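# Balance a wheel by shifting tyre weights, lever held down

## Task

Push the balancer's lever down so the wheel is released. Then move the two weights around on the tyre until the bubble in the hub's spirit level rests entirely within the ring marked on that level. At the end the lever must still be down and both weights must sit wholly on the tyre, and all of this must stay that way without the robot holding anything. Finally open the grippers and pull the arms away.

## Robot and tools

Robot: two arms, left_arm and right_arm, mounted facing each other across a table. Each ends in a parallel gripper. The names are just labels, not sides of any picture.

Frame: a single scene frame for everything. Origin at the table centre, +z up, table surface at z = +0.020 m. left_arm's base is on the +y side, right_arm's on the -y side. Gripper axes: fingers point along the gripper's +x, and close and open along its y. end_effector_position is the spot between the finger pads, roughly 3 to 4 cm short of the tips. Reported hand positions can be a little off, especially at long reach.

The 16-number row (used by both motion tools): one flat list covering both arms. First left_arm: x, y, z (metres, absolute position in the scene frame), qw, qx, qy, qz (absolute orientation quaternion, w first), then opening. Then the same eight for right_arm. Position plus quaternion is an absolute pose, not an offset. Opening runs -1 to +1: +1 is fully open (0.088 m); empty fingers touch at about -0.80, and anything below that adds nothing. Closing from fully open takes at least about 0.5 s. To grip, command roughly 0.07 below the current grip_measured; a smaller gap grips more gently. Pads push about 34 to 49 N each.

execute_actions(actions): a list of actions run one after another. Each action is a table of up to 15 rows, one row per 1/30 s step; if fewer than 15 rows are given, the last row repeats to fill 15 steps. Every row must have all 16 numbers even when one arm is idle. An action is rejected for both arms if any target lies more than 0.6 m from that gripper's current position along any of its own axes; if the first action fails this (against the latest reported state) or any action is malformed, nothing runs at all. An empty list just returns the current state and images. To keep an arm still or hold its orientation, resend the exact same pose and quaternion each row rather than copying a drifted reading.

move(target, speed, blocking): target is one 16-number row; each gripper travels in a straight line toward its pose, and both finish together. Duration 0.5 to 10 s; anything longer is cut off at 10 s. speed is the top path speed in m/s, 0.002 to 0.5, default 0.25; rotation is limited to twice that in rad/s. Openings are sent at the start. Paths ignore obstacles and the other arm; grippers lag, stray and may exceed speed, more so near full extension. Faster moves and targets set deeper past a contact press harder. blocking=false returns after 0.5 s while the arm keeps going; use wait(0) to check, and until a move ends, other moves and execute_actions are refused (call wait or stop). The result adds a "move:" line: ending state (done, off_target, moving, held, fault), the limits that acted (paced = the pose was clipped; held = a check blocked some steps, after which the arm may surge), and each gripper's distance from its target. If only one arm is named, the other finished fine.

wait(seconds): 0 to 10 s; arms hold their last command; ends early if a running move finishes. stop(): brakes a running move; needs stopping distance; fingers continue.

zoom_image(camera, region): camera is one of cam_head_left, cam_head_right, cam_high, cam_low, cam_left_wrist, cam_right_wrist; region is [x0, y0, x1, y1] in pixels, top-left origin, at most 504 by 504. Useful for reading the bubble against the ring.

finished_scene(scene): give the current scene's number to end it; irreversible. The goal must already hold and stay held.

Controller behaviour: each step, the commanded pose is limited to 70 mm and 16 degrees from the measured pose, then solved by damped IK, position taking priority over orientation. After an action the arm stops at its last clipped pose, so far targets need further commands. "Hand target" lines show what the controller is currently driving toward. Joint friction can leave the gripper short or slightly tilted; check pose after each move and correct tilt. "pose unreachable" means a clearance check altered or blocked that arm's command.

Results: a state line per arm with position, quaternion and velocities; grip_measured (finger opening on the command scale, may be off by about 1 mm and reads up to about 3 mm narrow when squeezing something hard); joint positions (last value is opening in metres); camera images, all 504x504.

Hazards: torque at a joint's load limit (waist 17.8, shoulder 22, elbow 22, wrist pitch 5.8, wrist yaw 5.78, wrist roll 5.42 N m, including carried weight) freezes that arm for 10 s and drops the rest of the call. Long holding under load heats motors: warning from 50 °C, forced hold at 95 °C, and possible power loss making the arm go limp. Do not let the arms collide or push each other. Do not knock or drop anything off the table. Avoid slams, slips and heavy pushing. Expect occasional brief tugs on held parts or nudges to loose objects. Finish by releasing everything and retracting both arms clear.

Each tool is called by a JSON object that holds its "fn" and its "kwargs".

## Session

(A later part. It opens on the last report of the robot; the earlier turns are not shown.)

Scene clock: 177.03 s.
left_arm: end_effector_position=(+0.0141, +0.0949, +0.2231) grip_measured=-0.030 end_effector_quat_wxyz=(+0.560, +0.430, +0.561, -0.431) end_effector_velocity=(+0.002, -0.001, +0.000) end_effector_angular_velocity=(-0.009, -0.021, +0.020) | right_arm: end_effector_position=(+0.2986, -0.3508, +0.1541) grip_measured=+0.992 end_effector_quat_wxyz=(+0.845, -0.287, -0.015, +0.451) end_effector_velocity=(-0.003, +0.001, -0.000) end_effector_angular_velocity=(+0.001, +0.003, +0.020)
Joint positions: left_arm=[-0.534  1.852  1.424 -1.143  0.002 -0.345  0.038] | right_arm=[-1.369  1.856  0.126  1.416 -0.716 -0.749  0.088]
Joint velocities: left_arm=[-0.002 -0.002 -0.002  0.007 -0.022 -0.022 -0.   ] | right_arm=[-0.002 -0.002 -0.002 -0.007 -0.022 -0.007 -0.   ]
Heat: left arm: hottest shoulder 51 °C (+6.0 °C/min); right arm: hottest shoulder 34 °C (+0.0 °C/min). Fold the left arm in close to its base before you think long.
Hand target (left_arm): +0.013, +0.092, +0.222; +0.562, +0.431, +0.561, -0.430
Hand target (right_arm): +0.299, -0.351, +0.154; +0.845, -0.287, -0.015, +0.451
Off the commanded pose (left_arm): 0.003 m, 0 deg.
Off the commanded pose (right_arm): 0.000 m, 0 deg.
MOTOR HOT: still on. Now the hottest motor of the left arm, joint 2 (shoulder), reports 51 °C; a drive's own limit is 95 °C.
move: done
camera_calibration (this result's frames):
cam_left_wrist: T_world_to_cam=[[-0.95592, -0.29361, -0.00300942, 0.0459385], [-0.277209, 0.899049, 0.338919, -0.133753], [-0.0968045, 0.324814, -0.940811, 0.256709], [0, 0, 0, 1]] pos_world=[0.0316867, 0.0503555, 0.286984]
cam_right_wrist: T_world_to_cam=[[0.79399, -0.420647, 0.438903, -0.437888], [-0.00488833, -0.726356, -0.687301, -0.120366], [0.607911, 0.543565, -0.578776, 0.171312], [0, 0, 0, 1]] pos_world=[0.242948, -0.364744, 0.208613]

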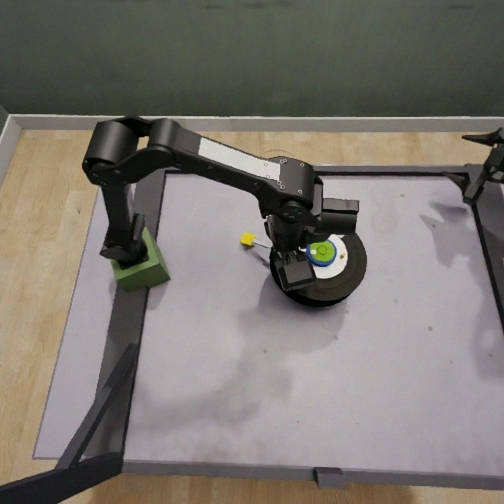

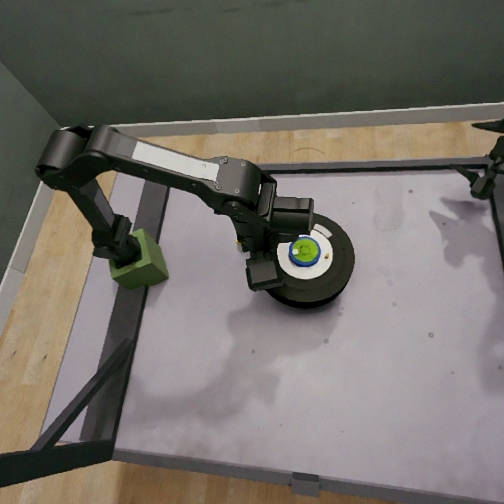

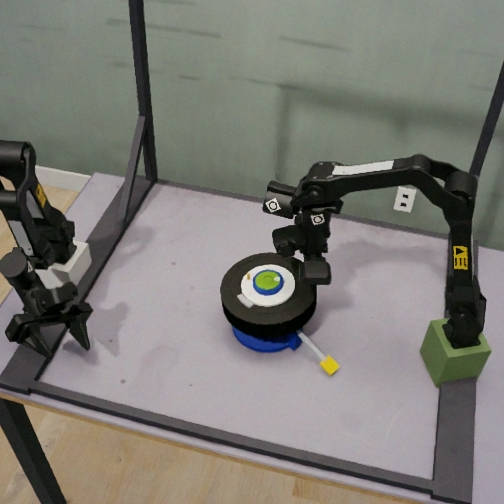

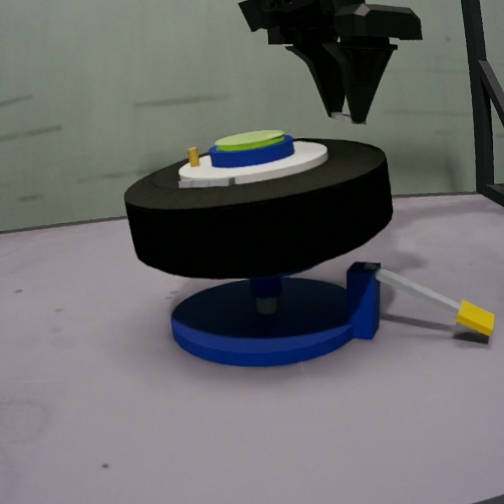

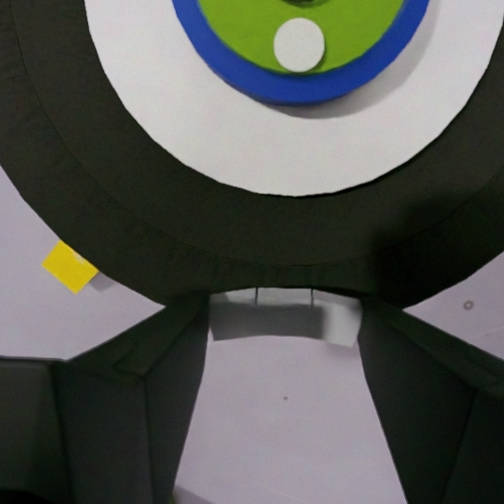

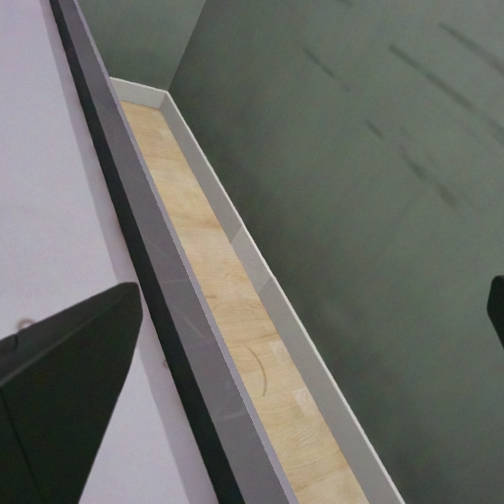

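{"fn": "move", "kwargs": {"target": [0.013,0.089,0.19,0.561,0.43,0.561,-0.43,-0.12,0.299,-0.351,0.154,0.845,-0.287,-0.015,0.451,1], "speed": 0.03}}

{"fn": "move", "kwargs": {"target": [0.013,0.089,0.19,0.561,0.43,0.561,-0.43,0.4,0.299,-0.351,0.154,0.845,-0.287,-0.015,0.451,1]}}

{"fn": "move", "kwargs": {"target": [0.013,0.089,0.25,0.561,0.43,0.561,-0.43,0.4,0.299,-0.351,0.154,0.845,-0.287,-0.015,0.451,1], "speed": 0.08}}

{"fn": "wait", "kwargs": {"seconds": 7}}

{"fn": "zoom_image", "kwargs": {"camera": "cam_head_right", "region": [247,200,362,315]}}

Scene clock: 186.17 s.
left_arm: end_effector_position=(+0.0133, +0.0870, +0.1963) grip_measured=-0.030 end_effector_quat_wxyz=(+0.564, +0.425, +0.558, -0.436) end_effector_velocity=(+0.001, +0.004, -0.001) end_effector_angular_velocity=(+0.012, -0.008, -0.010) | right_arm: end_effector_position=(+0.2986, -0.3508, +0.1541) grip_measured=+0.992 end_effector_quat_wxyz=(+0.845, -0.287, -0.015, +0.451) end_effector_velocity=(+0.003, -0.001, +0.004) end_effector_angular_velocity=(+0.001, -0.022, +0.001)
Joint positions: left_arm=[-0.534  1.891  1.366 -1.028  0.002 -0.346  0.038] | right_arm=[-1.369  1.856  0.126  1.416 -0.716 -0.749  0.088]
Joint velocities: left_arm=[-0.002 -0.002 -0.007 -0.007 -0.007  0.007 -0.   ] | right_arm=[-0.007 -0.002  0.007  0.007 -0.007 -0.007 -0.   ]
Heat: left arm: hottest shoulder 49 °C (+3.0 °C/min); right arm: hottest shoulder 34 °C (+0.0 °C/min). Fold the left arm in close to its base before you think long.
Hand target (left_arm): +0.013, +0.089, +0.190; +0.561, +0.430, +0.561, -0.430
Hand target (right_arm): +0.299, -0.351, +0.154; +0.845, -0.287, -0.015, +0.451
Off the commanded pose (left_arm): 0.007 m, 1 deg.
Off the commanded pose (right_arm): 0.000 m, 0 deg.
MOTOR HOT: still on. Now the hottest motor of the left arm, joint 2 (shoulder), reports 49 °C; a drive's own limit is 95 °C.
move: done
camera_calibration (this result's frames):
cam_left_wrist: T_world_to_cam=[[-0.955696, -0.294333, 0.00368903, 0.0415034], [-0.277396, 0.904752, 0.323228, -0.115142], [-0.0984743, 0.307884, -0.946314, 0.236528], [0, 0, 0, 1]] pos_world=[0.0310165, 0.0435679, 0.260894]
cam_right_wrist: T_world_to_cam=[[0.79399, -0.420647, 0.438903, -0.437888], [-0.00488833, -0.726356, -0.687301, -0.120366], [0.607911, 0.543565, -0.578776, 0.171312], [0, 0, 0, 1]] pos_world=[0.242948, -0.364744, 0.208613]

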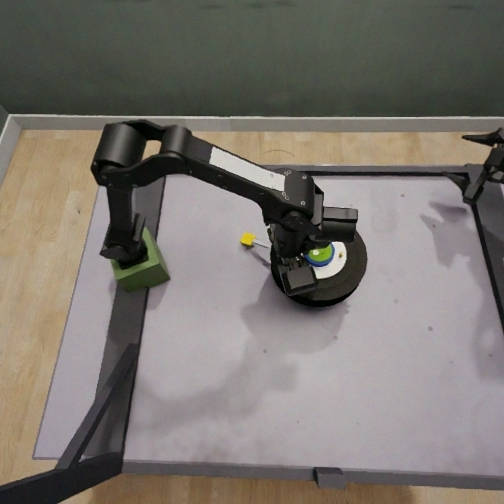

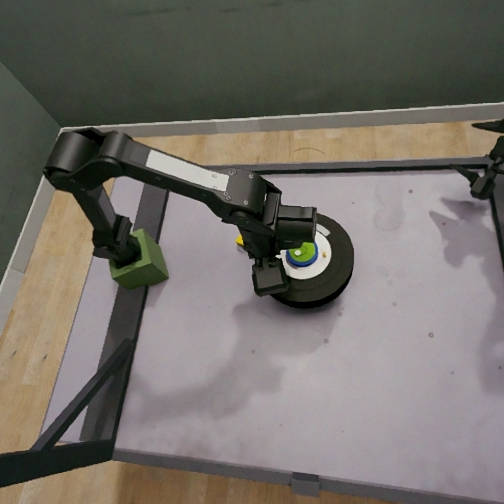

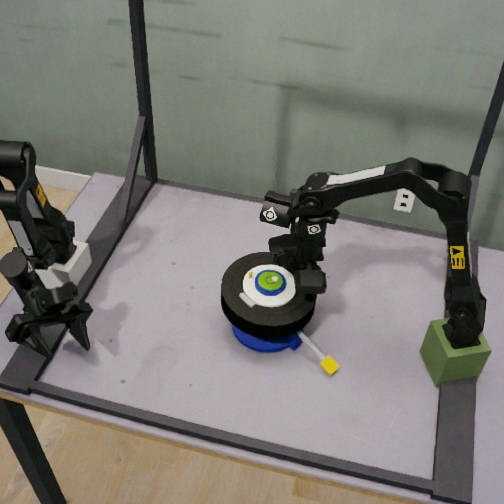

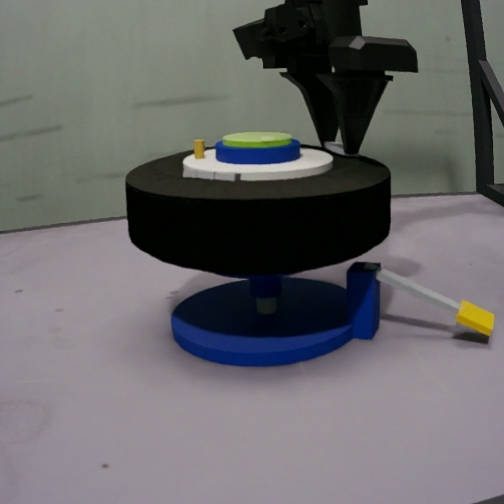

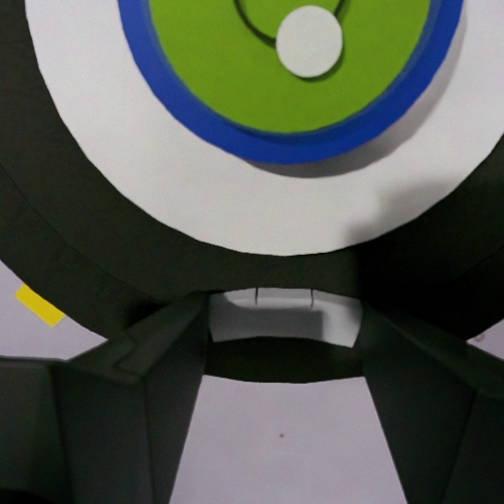

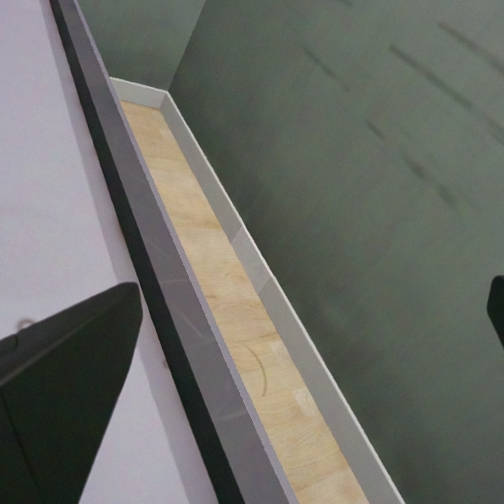

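Scene clock: 186.87 s.
left_arm: end_effector_position=(+0.0133, +0.0870, +0.1959) grip_measured=+0.397 end_effector_quat_wxyz=(+0.564, +0.425, +0.558, -0.436) end_effector_velocity=(+0.001, +0.004, -0.001) end_effector_angular_velocity=(+0.012, -0.008, -0.010) | right_arm: end_effector_position=(+0.2986, -0.3508, +0.1541) grip_measured=+0.992 end_effector_quat_wxyz=(+0.845, -0.287, -0.015, +0.451) end_effector_velocity=(-0.003, +0.001, -0.005) end_effector_angular_velocity=(-0.015, +0.010, +0.015)
Joint positions: left_arm=[-0.534  1.892  1.366 -1.027  0.002 -0.346  0.058] | right_arm=[-1.369  1.856  0.126  1.416 -0.716 -0.749  0.088]
Joint velocities: left_arm=[-0.002 -0.002 -0.007 -0.007 -0.007  0.007  0.   ] | right_arm=[ 0.002  0.002 -0.002 -0.022 -0.007 -0.022 -0.   ]
Heat: left arm: hottest shoulder 49 °C (+3.1 °C/min); right arm: hottest shoulder 34 °C (+0.0 °C/min). Fold the left arm in close to its base before you think long.
Hand target (left_arm): +0.013, +0.089, +0.190; +0.561, +0.430, +0.561, -0.430
Hand target (right_arm): +0.299, -0.351, +0.154; +0.845, -0.287, -0.015, +0.451
Off the commanded pose (left_arm): 0.006 m, 1 deg.
Off the commanded pose (right_arm): 0.000 m, 0 deg.
MOTOR HOT: still on. Now the hottest motor of the left arm, joint 2 (shoulder), reports 49 °C; a drive's own limit is 95 °C.
move: done
camera_calibration (this result's frames):
cam_left_wrist: T_world_to_cam=[[-0.955696, -0.294336, 0.00340398, 0.0415463], [-0.277417, 0.904506, 0.323898, -0.115096], [-0.0984137, 0.308603, -0.946086, 0.236077], [0, 0, 0, 1]] pos_world=[0.0310091, 0.0434799, 0.260487]
cam_right_wrist: T_world_to_cam=[[0.79399, -0.420647, 0.438903, -0.437888], [-0.00488833, -0.726356, -0.687301, -0.120366], [0.607911, 0.543565, -0.578776, 0.171312], [0, 0, 0, 1]] pos_world=[0.242948, -0.364744, 0.208613]

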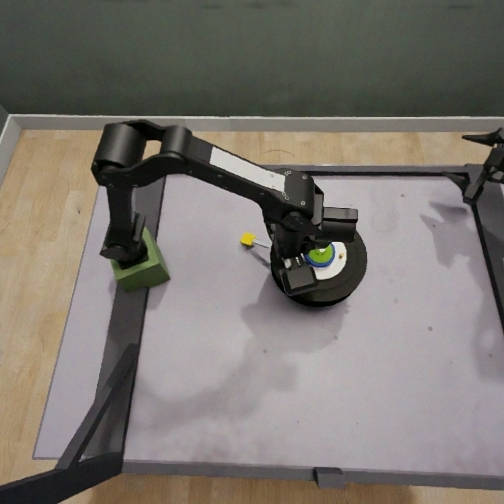

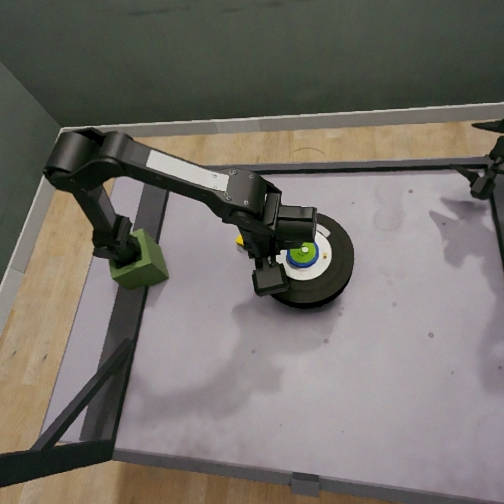

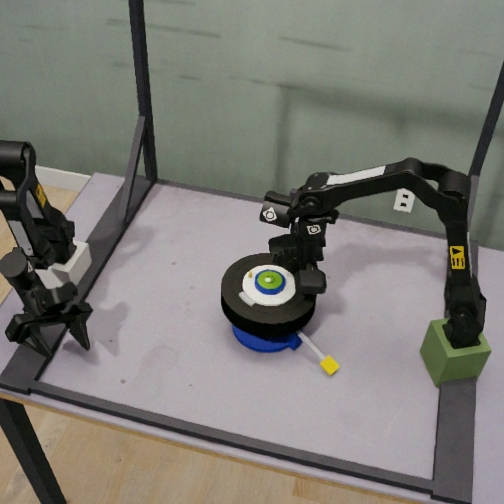

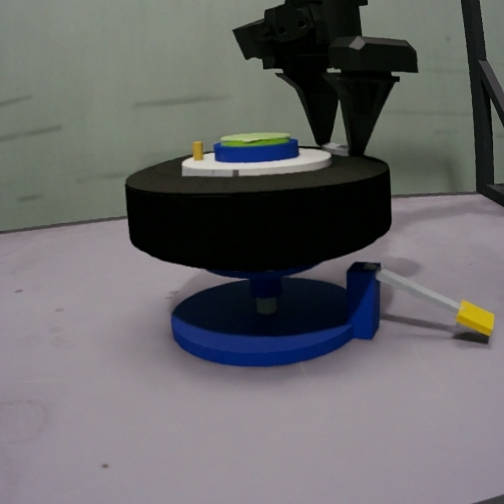

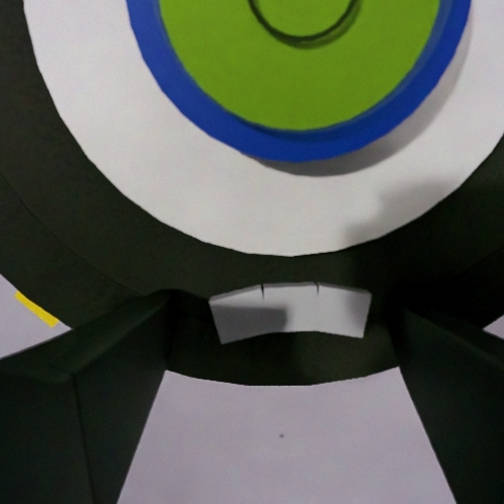

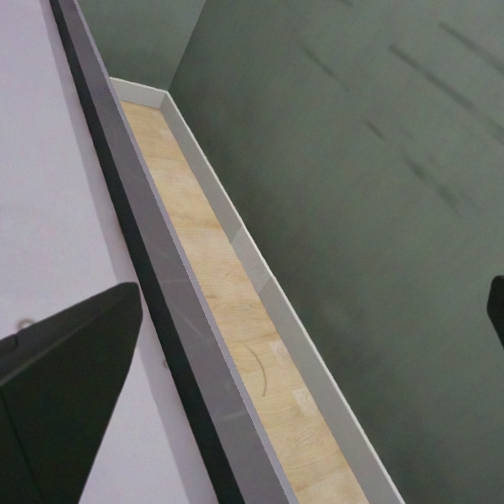

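Scene clock: 187.97 s.
left_arm: end_effector_position=(+0.0136, +0.0902, +0.2441) grip_measured=+0.398 end_effector_quat_wxyz=(+0.557, +0.435, +0.565, -0.426) end_effector_velocity=(+0.002, -0.002, +0.002) end_effector_angular_velocity=(-0.004, -0.022, -0.010) | right_arm: end_effector_position=(+0.2986, -0.3508, +0.1541) grip_measured=+0.992 end_effector_quat_wxyz=(+0.845, -0.287, -0.015, +0.451) end_effector_velocity=(-0.002, +0.000, +0.002) end_effector_angular_velocity=(+0.004, -0.012, +0.015)
Joint positions: left_arm=[-0.534  1.873  1.536 -1.251  0.002 -0.346  0.058] | right_arm=[-1.369  1.856  0.126  1.416 -0.716 -0.749  0.088]
Joint velocities: left_arm=[-0.002  0.002  0.012 -0.007 -0.022  0.007 -0.   ] | right_arm=[-0.007 -0.002 -0.002  0.007 -0.022 -0.007 -0.   ]
Heat: left arm: hottest shoulder 49 °C (+3.0 °C/min); right arm: hottest shoulder 34 °C (+0.0 °C/min). Fold the left arm in close to its base before you think long.
Hand target (left_arm): +0.013, +0.088, +0.250; +0.561, +0.430, +0.561, -0.430
Hand target (right_arm): +0.299, -0.351, +0.154; +0.845, -0.287, -0.015, +0.451
Off the commanded pose (left_arm): 0.006 m, 1 deg.
Off the commanded pose (right_arm): 0.000 m, 0 deg.
MOTOR HOT: still on. Now the hottest motor of the left arm, joint 2 (shoulder), reports 49 °C; a drive's own limit is 95 °C.
move: done
camera_calibration (this result's frames):
cam_left_wrist: T_world_to_cam=[[-0.955687, -0.294226, -0.00970768, 0.0458081], [-0.278417, 0.892642, 0.354506, -0.14], [-0.0956392, 0.341499, -0.935003, 0.274981], [0, 0, 0, 1]] pos_world=[0.0310987, 0.0445421, 0.307184]
cam_right_wrist: T_world_to_cam=[[0.79399, -0.420647, 0.438903, -0.437888], [-0.00488833, -0.726356, -0.687301, -0.120366], [0.607911, 0.543565, -0.578776, 0.171312], [0, 0, 0, 1]] pos_world=[0.242948, -0.364744, 0.208613]

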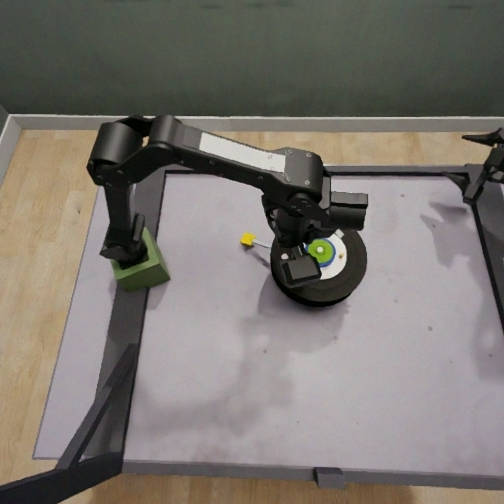

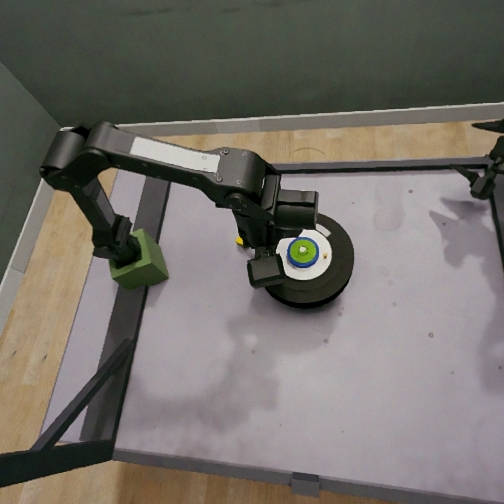

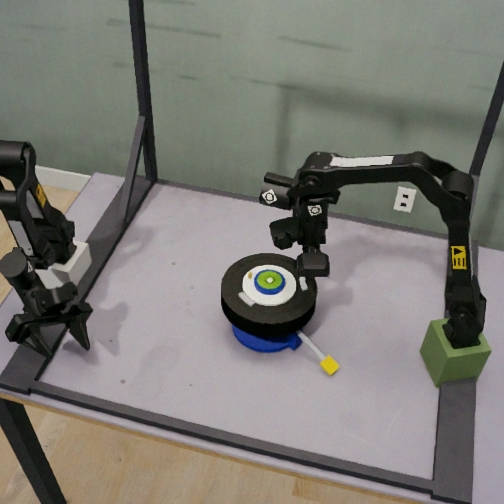

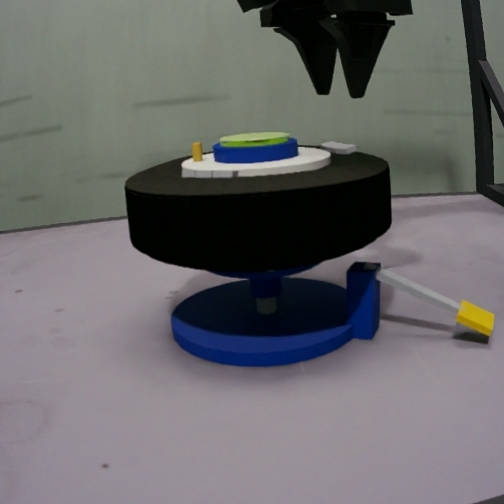

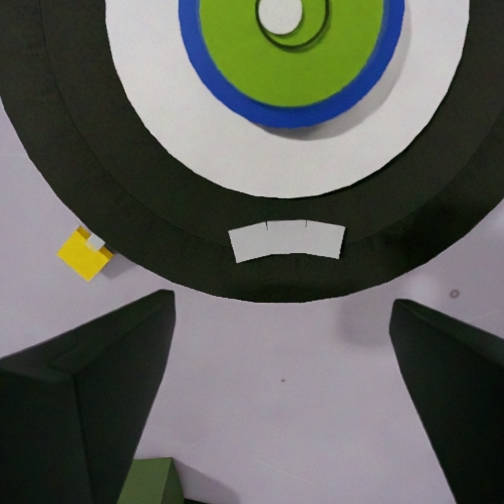

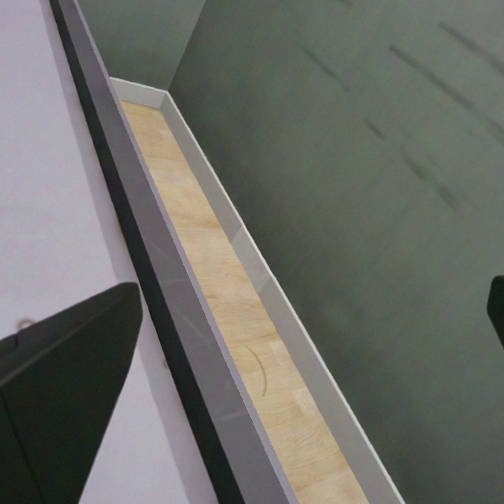

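Scene clock: 194.97 s.
left_arm: end_effector_position=(+0.0136, +0.0904, +0.2443) grip_measured=+0.398 end_effector_quat_wxyz=(+0.557, +0.436, +0.565, -0.425) end_effector_velocity=(+0.002, -0.001, +0.000) end_effector_angular_velocity=(-0.009, -0.021, +0.004) | right_arm: end_effector_position=(+0.2986, -0.3508, +0.1541) grip_measured=+0.992 end_effector_quat_wxyz=(+0.845, -0.287, -0.015, +0.451) end_effector_velocity=(-0.002, -0.000, -0.003) end_effector_angular_velocity=(-0.006, +0.016, +0.006)
Joint positions: left_arm=[-0.534  1.873  1.537 -1.253  0.002 -0.346  0.058] | right_arm=[-1.369  1.856  0.126  1.416 -0.716 -0.749  0.088]
Joint velocities: left_arm=[-0.002 -0.002 -0.002  0.007 -0.022 -0.007 -0.   ] | right_arm=[-0.002 -0.002 -0.002 -0.022 -0.007 -0.007  0.   ]
Heat: left arm: hottest shoulder 49 °C (+1.0 °C/min); right arm: hottest shoulder 34 °C (+0.0 °C/min). Fold the left arm in close to its base before you think long.
Hand target (left_arm): +0.013, +0.088, +0.250; +0.561, +0.430, +0.561, -0.430
Hand target (right_arm): +0.299, -0.351, +0.154; +0.845, -0.287, -0.015, +0.451
Off the commanded pose (left_arm): 0.006 m, 1 deg.
Off the commanded pose (right_arm): 0.000 m, 0 deg.
MOTOR HOT: still on. Now the hottest motor of the left arm, joint 2 (shoulder), reports 49 °C; a drive's own limit is 95 °C.
wait: 7.00 s; at rest by 0.17 s
camera_calibration (this result's frames):
cam_left_wrist: T_world_to_cam=[[-0.955686, -0.294218, -0.00999264, 0.0459341], [-0.27844, 0.892372, 0.355166, -0.140334], [-0.0955793, 0.34221, -0.93475, 0.274987], [0, 0, 0, 1]] pos_world=[0.0311071, 0.0446415, 0.307345]
cam_right_wrist: T_world_to_cam=[[0.79399, -0.420647, 0.438903, -0.437888], [-0.00488833, -0.726356, -0.687301, -0.120366], [0.607911, 0.543565, -0.578776, 0.171312], [0, 0, 0, 1]] pos_world=[0.242948, -0.364744, 0.208613]

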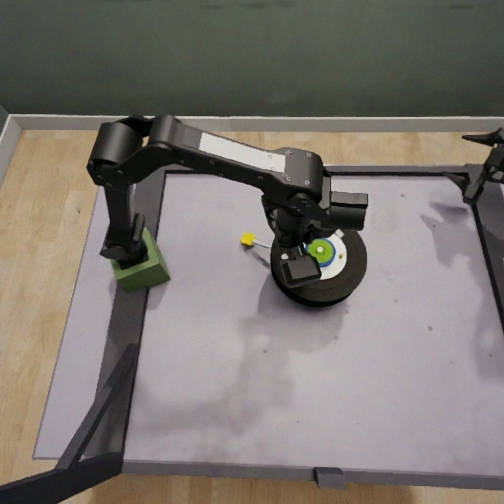

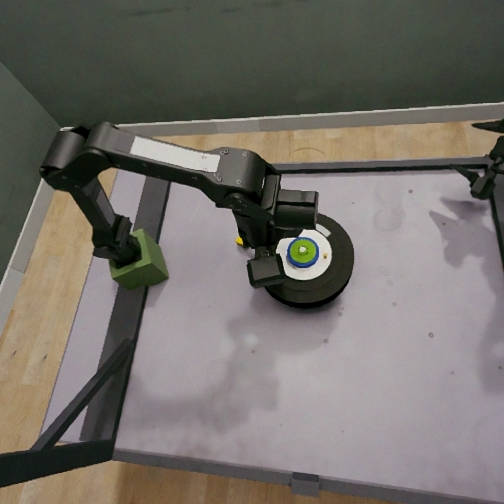

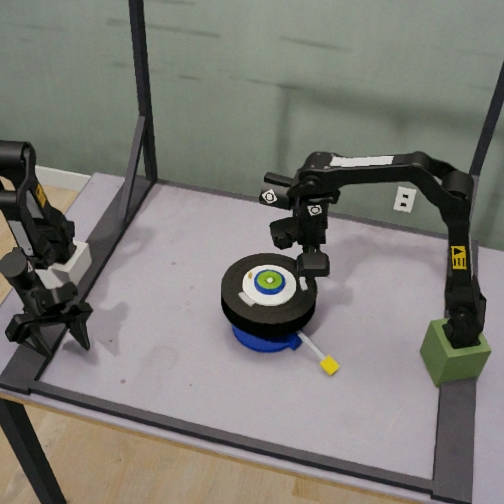

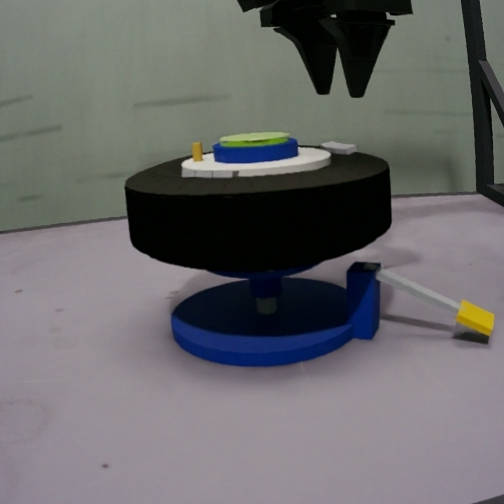

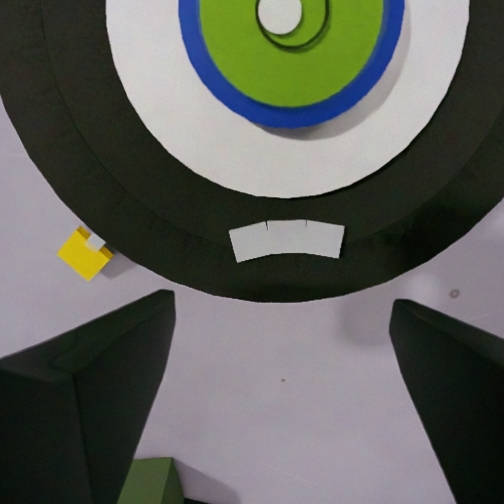

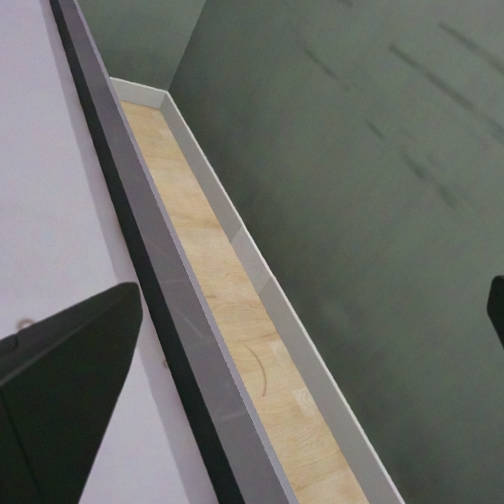

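Region (247, 200, 362, 315) of cam_head_right's 504x504 image, scaled by 4.383, with more detail than that image has.

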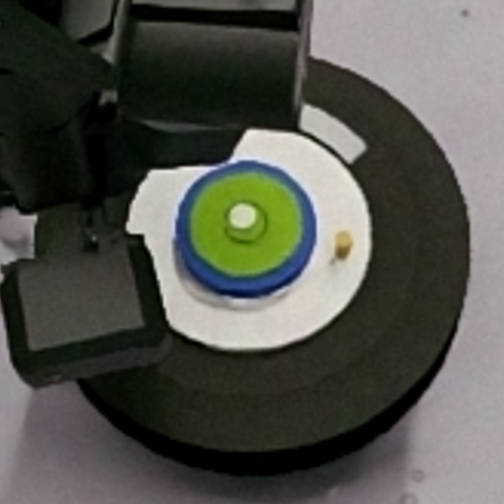

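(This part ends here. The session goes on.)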